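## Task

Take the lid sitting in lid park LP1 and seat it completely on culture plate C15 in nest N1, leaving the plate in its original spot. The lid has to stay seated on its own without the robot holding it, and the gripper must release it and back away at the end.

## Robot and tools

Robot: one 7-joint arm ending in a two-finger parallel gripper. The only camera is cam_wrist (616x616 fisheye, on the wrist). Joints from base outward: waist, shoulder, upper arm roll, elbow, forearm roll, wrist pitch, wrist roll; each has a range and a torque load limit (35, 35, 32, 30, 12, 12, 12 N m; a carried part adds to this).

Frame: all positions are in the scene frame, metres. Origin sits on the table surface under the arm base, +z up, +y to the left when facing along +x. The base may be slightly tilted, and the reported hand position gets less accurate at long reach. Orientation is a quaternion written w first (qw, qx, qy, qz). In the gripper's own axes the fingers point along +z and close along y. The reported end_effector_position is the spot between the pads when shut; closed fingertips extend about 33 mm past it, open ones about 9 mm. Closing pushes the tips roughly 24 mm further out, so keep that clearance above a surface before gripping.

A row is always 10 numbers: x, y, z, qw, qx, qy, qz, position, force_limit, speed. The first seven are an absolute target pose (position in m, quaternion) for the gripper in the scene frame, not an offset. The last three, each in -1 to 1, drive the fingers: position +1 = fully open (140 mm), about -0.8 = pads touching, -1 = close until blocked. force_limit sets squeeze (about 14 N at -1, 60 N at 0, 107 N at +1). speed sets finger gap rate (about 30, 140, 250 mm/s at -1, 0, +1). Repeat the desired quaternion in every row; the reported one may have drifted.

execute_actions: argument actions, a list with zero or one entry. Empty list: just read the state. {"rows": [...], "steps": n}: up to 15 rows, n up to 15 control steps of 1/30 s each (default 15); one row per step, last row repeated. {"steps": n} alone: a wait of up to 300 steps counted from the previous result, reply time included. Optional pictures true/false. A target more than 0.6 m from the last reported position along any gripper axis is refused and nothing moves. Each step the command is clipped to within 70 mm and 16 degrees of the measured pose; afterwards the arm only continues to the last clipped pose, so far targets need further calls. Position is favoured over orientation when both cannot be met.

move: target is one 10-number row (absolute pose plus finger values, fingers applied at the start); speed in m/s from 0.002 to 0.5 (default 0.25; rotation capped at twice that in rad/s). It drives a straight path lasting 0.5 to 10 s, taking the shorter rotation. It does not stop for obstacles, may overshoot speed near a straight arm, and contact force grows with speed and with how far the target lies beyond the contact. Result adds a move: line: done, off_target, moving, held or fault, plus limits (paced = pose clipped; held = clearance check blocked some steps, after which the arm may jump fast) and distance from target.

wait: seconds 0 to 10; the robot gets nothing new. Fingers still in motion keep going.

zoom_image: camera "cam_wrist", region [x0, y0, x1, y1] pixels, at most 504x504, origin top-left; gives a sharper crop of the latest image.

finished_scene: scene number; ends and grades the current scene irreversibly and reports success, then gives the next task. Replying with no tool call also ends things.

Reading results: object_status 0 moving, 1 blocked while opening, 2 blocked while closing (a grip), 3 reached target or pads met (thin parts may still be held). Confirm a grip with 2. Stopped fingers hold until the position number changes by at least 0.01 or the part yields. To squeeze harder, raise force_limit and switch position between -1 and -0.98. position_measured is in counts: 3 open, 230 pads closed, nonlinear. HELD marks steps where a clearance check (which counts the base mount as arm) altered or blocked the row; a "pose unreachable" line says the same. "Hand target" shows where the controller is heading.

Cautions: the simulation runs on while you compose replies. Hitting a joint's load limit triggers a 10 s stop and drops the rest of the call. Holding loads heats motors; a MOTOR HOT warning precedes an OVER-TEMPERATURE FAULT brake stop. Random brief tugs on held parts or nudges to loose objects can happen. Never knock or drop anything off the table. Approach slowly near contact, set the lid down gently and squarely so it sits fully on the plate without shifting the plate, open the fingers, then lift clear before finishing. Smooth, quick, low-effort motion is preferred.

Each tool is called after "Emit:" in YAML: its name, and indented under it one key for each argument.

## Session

Emit:
execute_actions:
  actions: []

Scene clock: 0.00 s of 6000.00 s.
end_effector_position=(+0.4618, -0.0178, +0.1336) position_measured=3 object_status=3 end_effector_quat_wxyz=(-0.295, +0.706, -0.641, -0.066)
Joint positions: [-0.229 -0.155 -0.11  -2.611  0.898  2.36  -1.108]
Joint velocities: [-0.001 -0.001  0.001  0.     0.    -0.     0.001]
Hand target: +0.462, -0.018, +0.134; -0.295, +0.705, -0.641, -0.066

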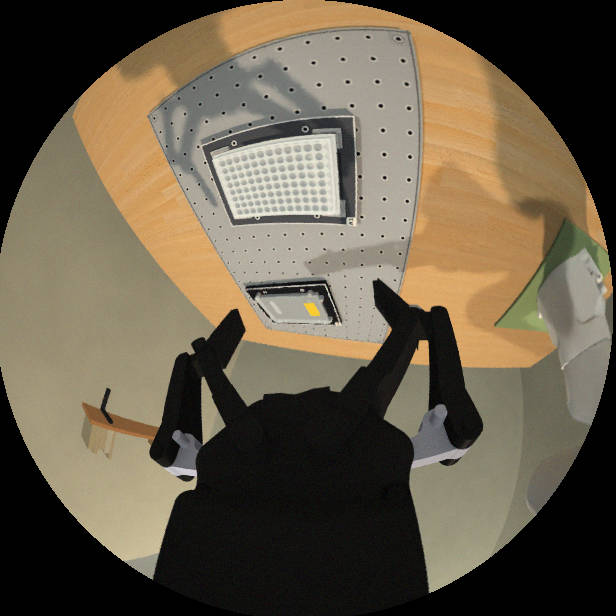

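Emit:
move:
  target: [0.42, 0.0, 0.30, 0, 0, 1, 0, 1, 0, 0]
  speed: 0.25

Scene clock: 8.00 s of 6000.00 s.
end_effector_position=(+0.4203, +0.0017, +0.2997) position_measured=3 object_status=3 end_effector_quat_wxyz=(+0.005, -0.011, +1.000, -0.000)
Joint positions: [-1.191 -0.817  0.904 -2.286  0.617  1.686  1.012]
Joint velocities: [-0.001 -0.002  0.     0.001 -0.    -0.008  0.026]
Hand target: +0.420, +0.004, +0.300; +0.005, -0.004, +1.000, +0.002
Off the commanded pose: 0.002 m, 1 deg.
After step 90, 0.60 s passed at rest.
move: done

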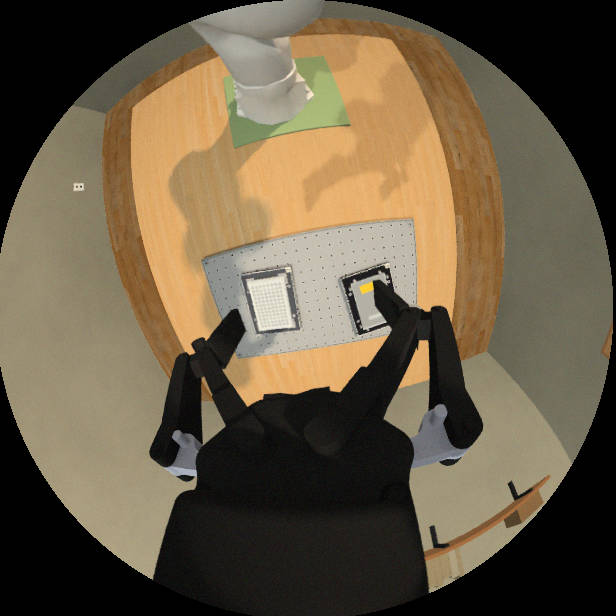

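Emit:
zoom_image:
  camera: "cam_wrist"
  region: [190, 200, 430, 360]

Region (190, 200, 430, 360) of cam_wrist's 616x616 image, scaled by 2.100, with more detail than that image has.

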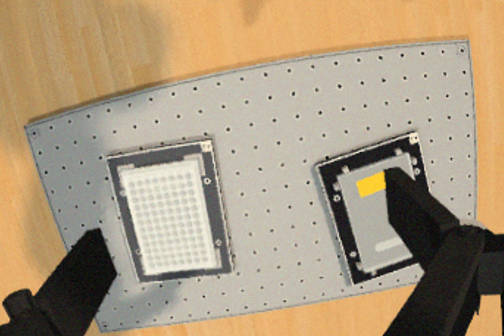

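Emit:
move:
  target: [0.535, 0.148, 0.12, 0, -0.0549, 0.9985, 0, 0.55, 0, 0]
  speed: 0.25

Scene clock: 80.47 s of 6000.00 s.
end_effector_position=(+0.5300, +0.1530, +0.1207) position_measured=59 object_status=3 end_effector_quat_wxyz=(-0.001, -0.060, +0.998, +0.005)
Joint positions: [-1.565 -0.787  1.676 -2.107  0.899  2.     1.133]
Joint velocities: [ 0.001 -0.007 -0.     0.002  0.01   0.002  0.008]
Hand target: +0.532, +0.154, +0.121; +0.001, -0.055, +0.998, +0.006
Off the commanded pose: 0.007 m, 1 deg.
After step 90, 67.80 s passed at rest.
move: off_target

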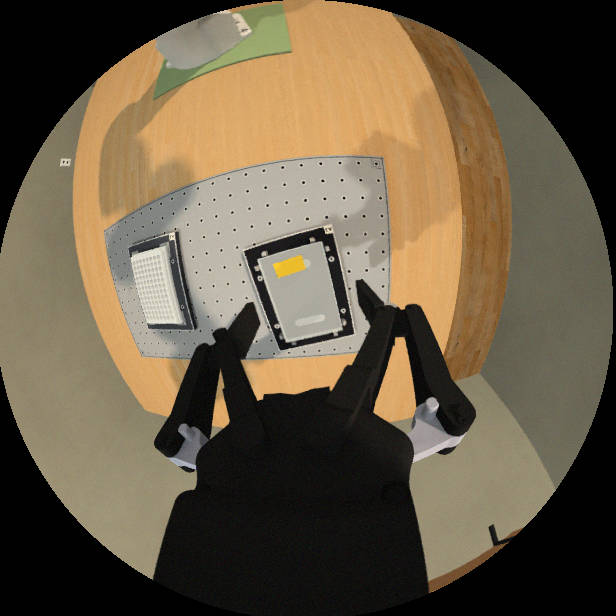

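I spent too long thinking about that one, so I'll keep the next steps short.

Emit:
zoom_image:
  camera: "cam_wrist"
  region: [200, 190, 420, 380]

Region (200, 190, 420, 380) of cam_wrist's 616x616 image, scaled by 2.291, with more detail than that image has; it fills the top 435 rows of this view, and the rest is white.

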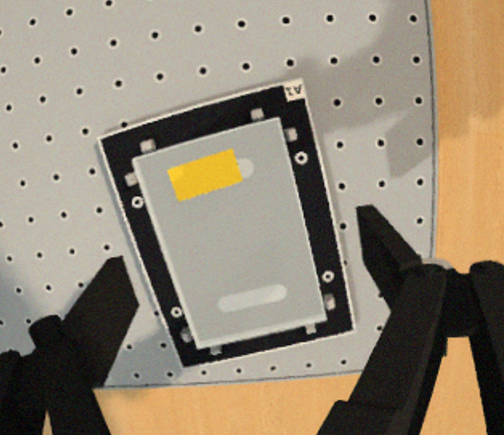

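Emit:
move:
  target: [0.561, 0.147, 0.085, 0, -0.0549, 0.9985, 0, 0.55, 0, 0]
  speed: 0.12

Scene clock: 88.53 s of 6000.00 s.
end_effector_position=(+0.5588, +0.1465, +0.0850) position_measured=59 object_status=3 end_effector_quat_wxyz=(-0.003, -0.052, +0.999, -0.001)
Joint positions: [-1.722 -0.839  1.814 -2.024  0.94   2.035  1.128]
Joint velocities: [-0.003 -0.002  0.006  0.001 -0.     0.01  -0.001]
Hand target: +0.561, +0.148, +0.085; +0.001, -0.055, +0.999, +0.001
Off the commanded pose: 0.002 m, 0 deg.
After step 90, 4.17 s passed at rest.
move: done

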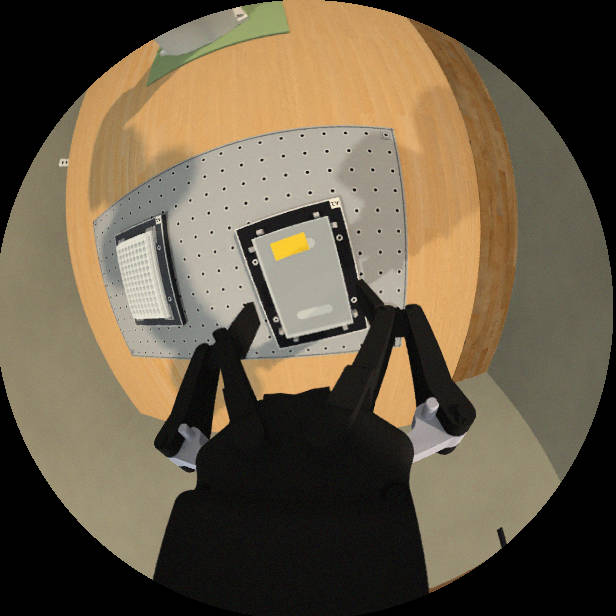

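Emit:
zoom_image:
  camera: "cam_wrist"
  region: [200, 190, 420, 380]

Region (200, 190, 420, 380) of cam_wrist's 616x616 image, scaled by 2.291, with more detail than that image has; it fills the top 435 rows of this view, and the rest is white.

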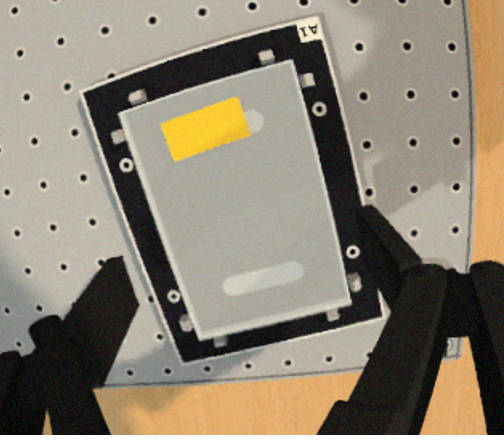

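Emit:
move:
  target: [0.558, 0.148, 0.067, 0, -0.068, 0.9977, 0, 0.55, 0, 0]
  speed: 0.04

Scene clock: 94.60 s of 6000.00 s.
end_effector_position=(+0.5567, +0.1485, +0.0676) position_measured=59 object_status=3 end_effector_quat_wxyz=(-0.003, -0.064, +0.998, -0.001)
Joint positions: [-1.737 -0.842  1.856 -2.036  0.954  2.072  1.101]
Joint velocities: [-0.004  0.001  0.004 -0.001  0.001  0.018 -0.019]
Hand target: +0.558, +0.148, +0.067; +0.000, -0.068, +0.998, +0.000
Off the commanded pose: 0.002 m, 1 deg.
After step 90, 2.27 s passed at rest.
move: done

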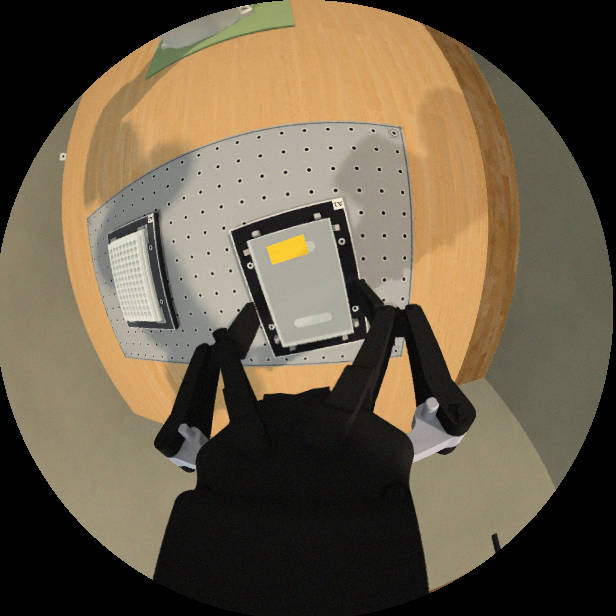

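Emit:
zoom_image:
  camera: "cam_wrist"
  region: [200, 190, 420, 380]

Region (200, 190, 420, 380) of cam_wrist's 616x616 image, scaled by 2.291, with more detail than that image has; it fills the top 435 rows of this view, and the rest is white.

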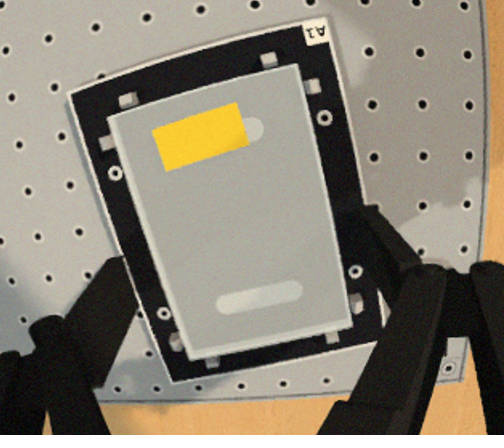

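Emit:
execute_actions:
  actions:
    - {"rows": [[0.558, 0.148, 0.067, 0, -0.068, 0.9977, 0, -1, 0, -0.5]], "steps": 15}
  pictures: false

Emit:
wait:
  seconds: 0.6

Scene clock: 98.07 s of 6000.00 s.
end_effector_position=(+0.5577, +0.1494, +0.0684) position_measured=105 object_status=0 end_effector_quat_wxyz=(-0.001, -0.067, +0.998, +0.001)
Joint positions: [-1.737 -0.839  1.857 -2.037  0.956  2.076  1.094]
Joint velocities: [-0.     0.001 -0.     0.    -0.002  0.     0.   ]
Hand target: +0.558, +0.148, +0.067; -0.000, -0.068, +0.998, +0.000
Off the commanded pose: 0.002 m, 0 deg.
Steps of this call (steps 1 to 89: nothing new was sent; steps 90 to 104: all 15 steps of this action). Readings (end_effector_position | what the end effector reports):
90: (+0.5574, +0.1480, +0.0676) | position_measured=59 object_status=0
91: (+0.5575, +0.1480, +0.0676) | position_measured=63 object_status=0
93: (+0.5575, +0.1479, +0.0676) | position_measured=72 object_status=0
97: (+0.5575, +0.1480, +0.0676) | position_measured=90 object_status=0
104: the state above

Scene clock: 98.67 s of 6000.00 s.
end_effector_position=(+0.5577, +0.1494, +0.0684) position_measured=105 object_status=2 end_effector_quat_wxyz=(-0.001, -0.067, +0.998, +0.001)
Joint positions: [-1.737 -0.839  1.857 -2.037  0.956  2.076  1.094]
Joint velocities: [ 0.    -0.001 -0.001  0.001  0.    -0.002 -0.001]
Hand target: +0.558, +0.148, +0.067; -0.000, -0.068, +0.998, +0.000
Off the commanded pose: 0.002 m, 0 deg.
Steps of this call (steps 1 to 18: nothing new was sent). Readings (end_effector_position | what the end effector reports):
1: (+0.5577, +0.1494, +0.0684) | position_measured=105 object_status=0
2: (+0.5577, +0.1494, +0.0684) | position_measured=105 object_status=2
4: (+0.5577, +0.1494, +0.0684) | position_measured=105 object_status=2
8: (+0.5577, +0.1494, +0.0684) | position_measured=105 object_status=2
18: the state above

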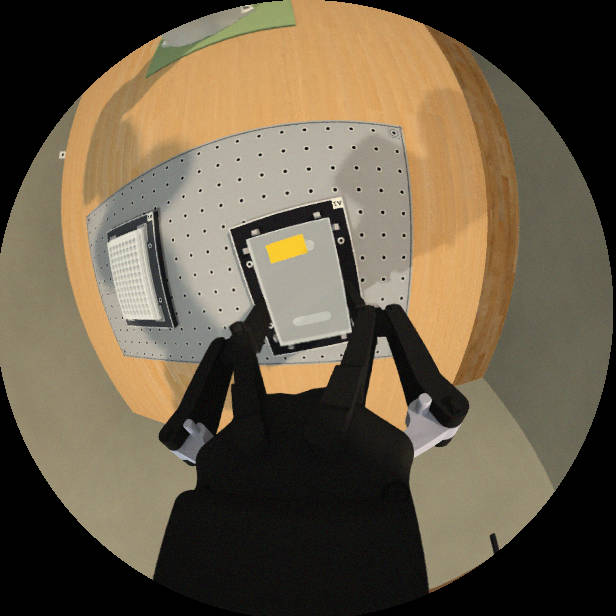

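Emit:
move:
  target: [0.558, 0.148, 0.13, 0, -0.068, 0.9977, 0, -1, 0, -0.5]
  speed: 0.12

Scene clock: 104.80 s of 6000.00 s.
end_effector_position=(+0.5592, +0.1474, +0.1294) position_measured=105 object_status=2 end_effector_quat_wxyz=(+0.002, -0.071, +0.997, +0.001)
Joint positions: [-1.667 -0.79   1.726 -2.011  0.874  1.982  1.121]
Joint velocities: [ 0.001 -0.004 -0.002  0.001 -0.001 -0.013  0.007]
Hand target: +0.558, +0.147, +0.130; -0.000, -0.068, +0.998, -0.001
Off the commanded pose: 0.001 m, 0 deg.
After step 90, 2.07 s passed at rest.
move: done

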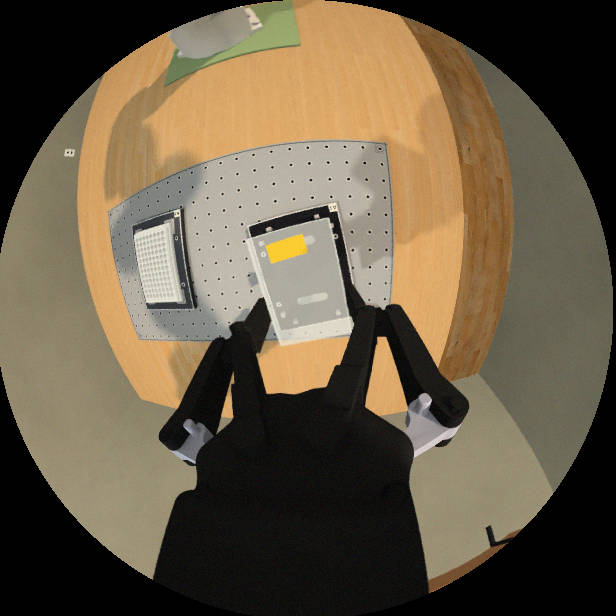

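Emit:
move:
  target: [0.5215, -0.097, 0.115, 0, 0.0401, 0.9992, 0, -1, 0, -0.5]
  speed: 0.2

Scene clock: 111.33 s of 6000.00 s.
end_effector_position=(+0.5258, -0.0996, +0.1145) position_measured=105 object_status=2 end_effector_quat_wxyz=(+0.002, +0.049, +0.999, -0.001)
Joint positions: [-1.974 -0.718  1.67  -2.183  0.845  2.08   0.909]
Joint velocities: [ 0.001 -0.    -0.002  0.     0.001  0.    -0.027]
Hand target: +0.527, -0.100, +0.115; +0.002, +0.040, +0.999, -0.003
Off the commanded pose: 0.005 m, 1 deg.
After step 90, 1.67 s passed at rest.
move: off_target

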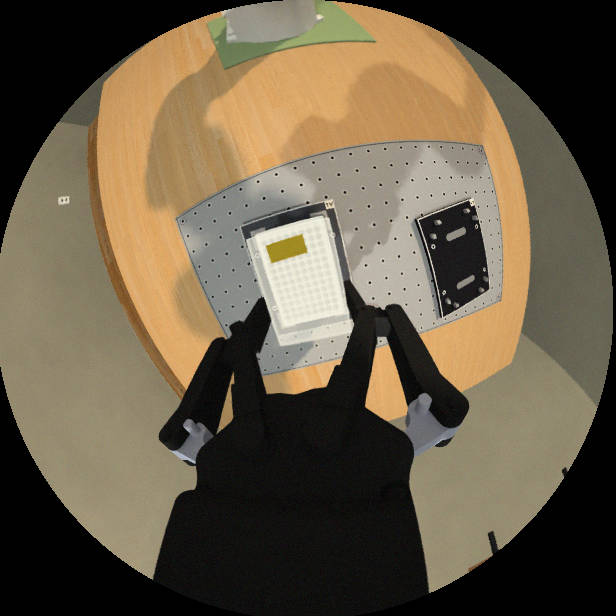

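Emit:
zoom_image:
  camera: "cam_wrist"
  region: [200, 190, 420, 380]

Region (200, 190, 420, 380) of cam_wrist's 616x616 image, scaled by 2.291, with more detail than that image has; it fills the top 435 rows of this view, and the rest is white.

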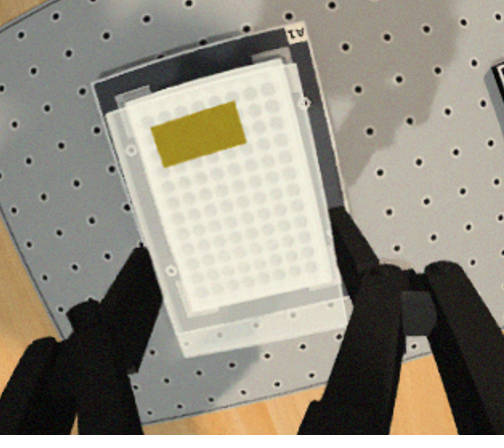

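Emit:
move:
  target: [0.5150, -0.1010, 0.095, 0, 0.047, 0.9989, 0, -1, 0, -0.5]
  speed: 0.05

Scene clock: 120.63 s of 6000.00 s.
end_effector_position=(+0.5139, -0.1004, +0.0954) position_measured=105 object_status=2 end_effector_quat_wxyz=(-0.003, +0.050, +0.999, -0.000)
Joint positions: [-1.979 -0.717  1.697 -2.223  0.863  2.116  0.891]
Joint velocities: [-0.001  0.006  0.003 -0.002 -0.001  0.021 -0.01 ]
Hand target: +0.515, -0.101, +0.095; -0.000, +0.047, +0.999, -0.000
Off the commanded pose: 0.001 m, 0 deg.
After step 90, 5.53 s passed at rest.
move: done

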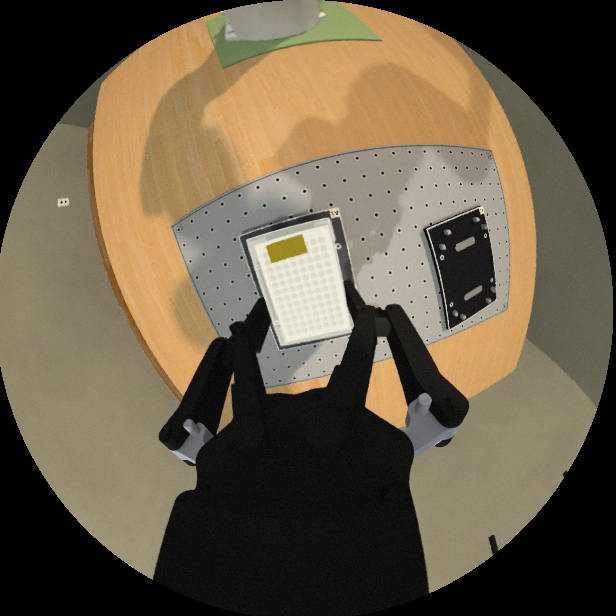

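Emit:
zoom_image:
  camera: "cam_wrist"
  region: [230, 200, 370, 360]

Region (230, 200, 370, 360) of cam_wrist's 616x616 image, scaled by 3.150, with more detail than that image has; it fills the left 441 columns of this view, and the rest is white.

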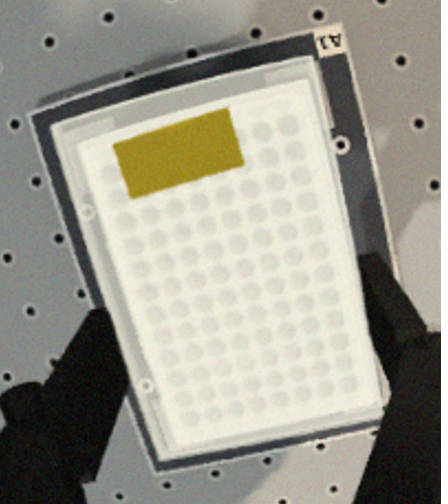

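Emit:
zoom_image:
  camera: "cam_wrist"
  region: [235, 205, 345, 265]

Region (235, 205, 345, 265) of cam_wrist's 616x616 image, scaled by 4.582, with more detail than that image has; it fills the top 275 rows of this view, and the rest is white.

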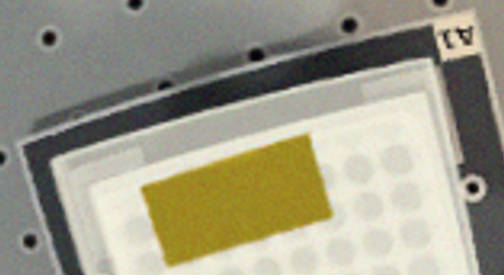

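Emit:
move:
  target: [0.5212, -0.1046, 0.092, 0, 0.047, 0.9989, 0, -1, 0, -0.5]
  speed: 0.03

Scene clock: 133.37 s of 6000.00 s.
end_effector_position=(+0.5187, -0.1048, +0.0917) position_measured=105 object_status=2 end_effector_quat_wxyz=(-0.003, +0.050, +0.999, +0.000)
Joint positions: [-2.015 -0.716  1.726 -2.206  0.863  2.122  0.888]
Joint velocities: [-0.006 -0.001  0.007  0.001 -0.001  0.005 -0.   ]
Hand target: +0.521, -0.104, +0.092; +0.000, +0.047, +0.999, +0.000
Off the commanded pose: 0.003 m, 0 deg.
After step 90, 9.03 s passed at rest.
move: done

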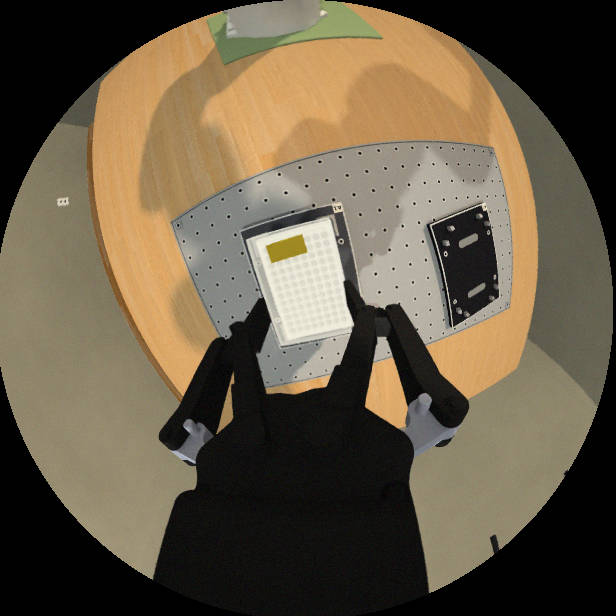

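Emit:
zoom_image:
  camera: "cam_wrist"
  region: [230, 200, 370, 360]

Region (230, 200, 370, 360) of cam_wrist's 616x616 image, scaled by 3.150, with more detail than that image has; it fills the left 441 columns of this view, and the rest is white.

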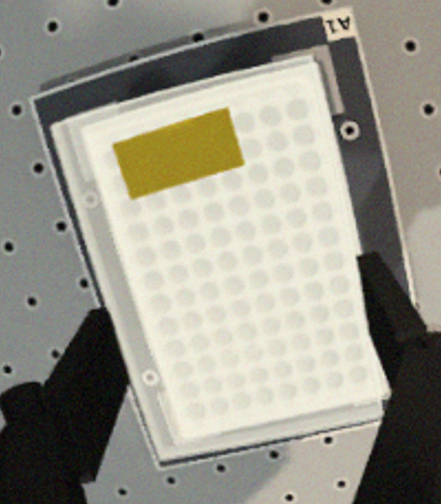

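Emit:
move:
  target: [0.5219, -0.0971, 0.089, 0, 0.047, 0.9989, 0, -1, 0, -0.5]
  speed: 0.03

Scene clock: 142.37 s of 6000.00 s.
end_effector_position=(+0.5211, -0.0974, +0.0900) position_measured=105 object_status=2 end_effector_quat_wxyz=(-0.002, +0.044, +0.999, +0.000)
Joint positions: [-2.006 -0.717  1.732 -2.206  0.868  2.127  0.888]
Joint velocities: [ 0.001 -0.001 -0.     0.001  0.003  0.004 -0.001]
Hand target: +0.522, -0.097, +0.089; -0.000, +0.047, +0.999, +0.000
Off the commanded pose: 0.001 m, 0 deg.
After step 90, 5.30 s passed at rest.
move: done

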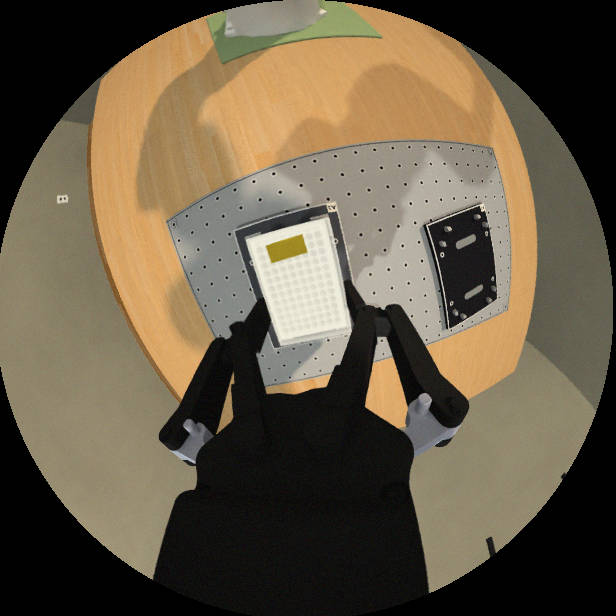

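Emit:
zoom_image:
  camera: "cam_wrist"
  region: [230, 200, 370, 360]

Region (230, 200, 370, 360) of cam_wrist's 616x616 image, scaled by 3.150, with more detail than that image has; it fills the left 441 columns of this view, and the rest is white.

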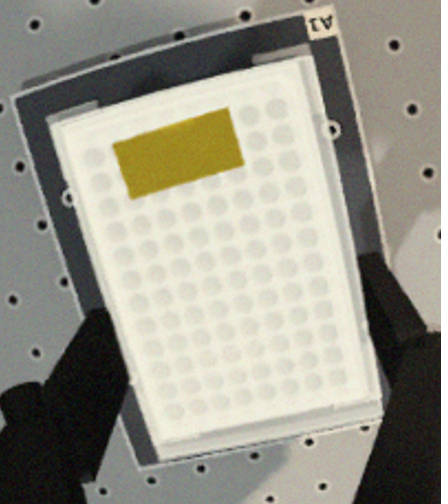

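Emit:
zoom_image:
  camera: "cam_wrist"
  region: [240, 255, 360, 325]

Region (240, 255, 360, 325) of cam_wrist's 616x616 image, scaled by 4.200, with more detail than that image has; it fills the top 294 rows of this view, and the rest is white.

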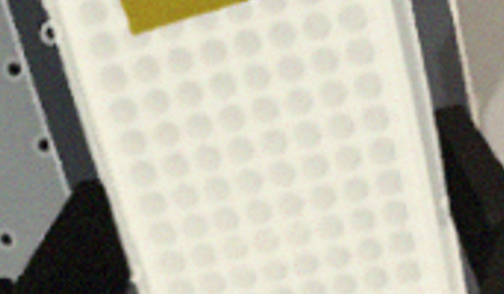

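Emit:
move:
  target: [0.5217, -0.0989, 0.087, 0, 0.047, 0.9989, 0, -1, 0, -0.5]
  speed: 0.01

Emit:
move:
  target: [0.5217, -0.0989, 0.078, 0, 0.047, 0.9989, 0, -1, 0, -0.5]
  speed: 0.01

Scene clock: 151.87 s of 6000.00 s.
end_effector_position=(+0.5212, -0.0982, +0.0879) position_measured=105 object_status=2 end_effector_quat_wxyz=(-0.002, +0.045, +0.999, +0.000)
Joint positions: [-2.012 -0.717  1.739 -2.206  0.87   2.132  0.888]
Joint velocities: [-0.002 -0.     0.002 -0.     0.     0.005 -0.001]
Hand target: +0.522, -0.099, +0.087; +0.000, +0.047, +0.999, +0.000
Off the commanded pose: 0.001 m, 0 deg.
After step 90, 5.80 s passed at rest.
move: done

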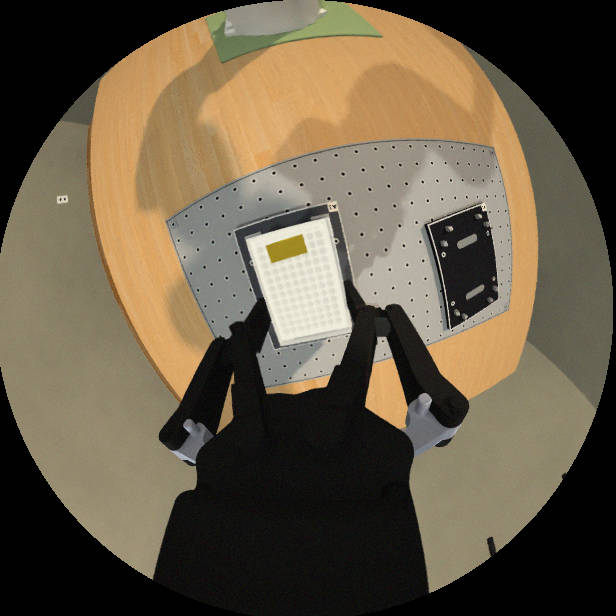

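Scene clock: 153.10 s of 6000.00 s.
end_effector_position=(+0.5214, -0.0996, +0.0792) position_measured=105 object_status=2 end_effector_quat_wxyz=(-0.001, +0.047, +0.999, -0.001)
Joint positions: [-2.031 -0.717  1.768 -2.209  0.877  2.154  0.888]
Joint velocities: [-0.001 -0.002  0.005 -0.001 -0.001  0.008 -0.001]
Hand target: +0.522, -0.099, +0.078; +0.000, +0.047, +0.999, +0.000
Off the commanded pose: 0.001 m, 0 deg.
move: done

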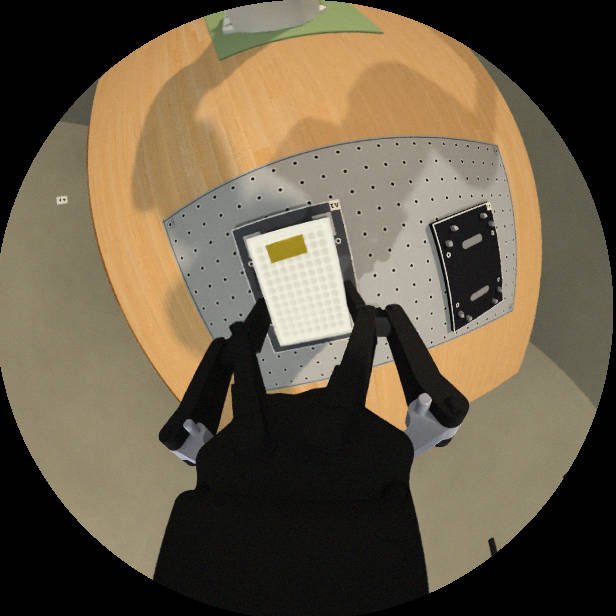

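Emit:
move:
  target: [0.5217, -0.0989, 0.071, 0, 0.047, 0.9989, 0, -1, 0, -0.5]
  speed: 0.01

Scene clock: 155.70 s of 6000.00 s.
end_effector_position=(+0.5225, -0.1005, +0.0788) position_measured=105 object_status=2 end_effector_quat_wxyz=(+0.000, +0.049, +0.999, +0.001)
Joint positions: [-2.04  -0.713  1.773 -2.208  0.879  2.157  0.887]
Joint velocities: [-0.001  0.002 -0.     0.001 -0.001 -0.001 -0.002]
Hand target: +0.522, -0.099, +0.071; -0.000, +0.047, +0.999, +0.000
Off the commanded pose: 0.008 m, 0 deg.
move: off_target

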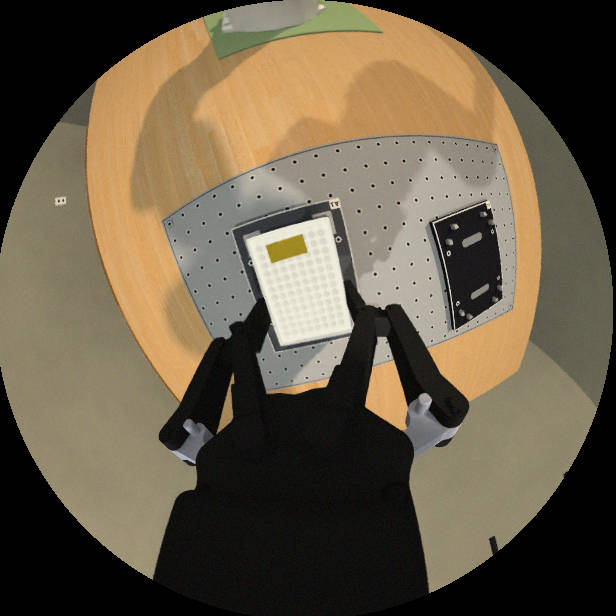

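Emit:
execute_actions:
  actions:
    - {"rows": [[0.5225, -0.1005, 0.0795, 0, 0.047, 0.9989, 0, -1, 0, -0.5],[0.5225, -0.1005, 0.0795, 0, 0.047, 0.9989, 0, -1, 0, -0.5],[0.5225, -0.1005, 0.0795, 0, 0.047, 0.9989, 0, -1, 0, -0.5],[0.5225, -0.1005, 0.0795, 0, 0.047, 0.9989, 0, -1, 0, -0.5],[0.5225, -0.1005, 0.0795, 0, 0.047, 0.9989, 0, -1, 0, -0.5],[0.5225, -0.1005, 0.0795, 0, 0.047, 0.9989, 0, 0.6, 0, -0.5]], "steps": 15}
  pictures: false

Emit:
move:
  target: [0.5225, -0.1005, 0.16, 0, 0.047, 0.9989, 0, 1, 0, 0]
  speed: 0.15

Scene clock: 160.10 s of 6000.00 s.
end_effector_position=(+0.5227, -0.1004, +0.0794) position_measured=65 object_status=0 end_effector_quat_wxyz=(+0.001, +0.048, +0.999, +0.001)
Joint positions: [-2.038 -0.712  1.771 -2.208  0.878  2.156  0.886]
Joint velocities: [ 0.001 -0.001 -0.    -0.    -0.001 -0.     0.   ]
Hand target: +0.522, -0.100, +0.079; +0.000, +0.047, +0.999, +0.000
Off the commanded pose: 0.000 m, 0 deg.
Steps of this call (steps 1 to 90: nothing new was sent; then 0.90 s passed at rest; steps 91 to 105: all 15 steps of this action). Readings (end_effector_position | what the end effector reports):
91: (+0.5226, -0.1006, +0.0793) | position_measured=105 object_status=2
92: (+0.5227, -0.1006, +0.0794) | position_measured=105 object_status=2
94: (+0.5227, -0.1006, +0.0794) | position_measured=105 object_status=2
98: (+0.5227, -0.1005, +0.0794) | position_measured=97 object_status=0
105: the state above

Scene clock: 161.53 s of 6000.00 s.
end_effector_position=(+0.5230, -0.1020, +0.1591) position_measured=3 object_status=3 end_effector_quat_wxyz=(+0.002, +0.044, +0.999, -0.000)
Joint positions: [-1.904 -0.683  1.553 -2.156  0.768  2.004  0.931]
Joint velocities: [ 0.001 -0.008 -0.002 -0.    -0.001 -0.014  0.007]
Hand target: +0.522, -0.102, +0.160; -0.001, +0.047, +0.999, -0.001
Off the commanded pose: 0.002 m, 0 deg.
move: done

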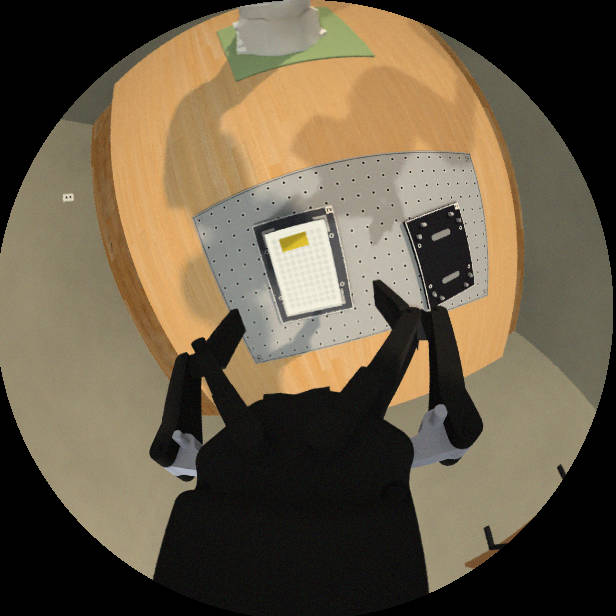

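Emit:
zoom_image:
  camera: "cam_wrist"
  region: [230, 190, 390, 340]

Region (230, 190, 390, 340) of cam_wrist's 616x616 image, scaled by 3.150, with more detail than that image has; it fills the top 472 rows of this view, and the rest is white.

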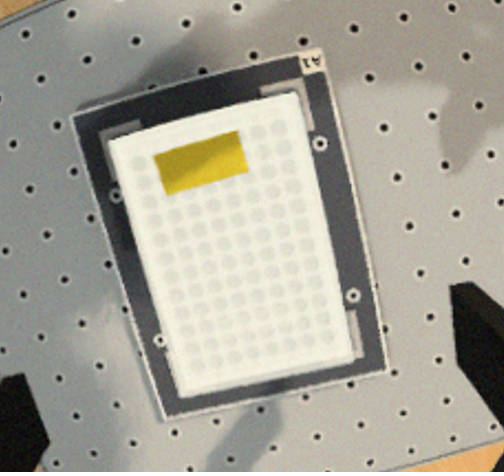

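The lid is seated on the plate in the nest here too. The gripper has let go and is clear.

Emit:
finished_scene:
  scene: 2

The scene is finished: the task was done.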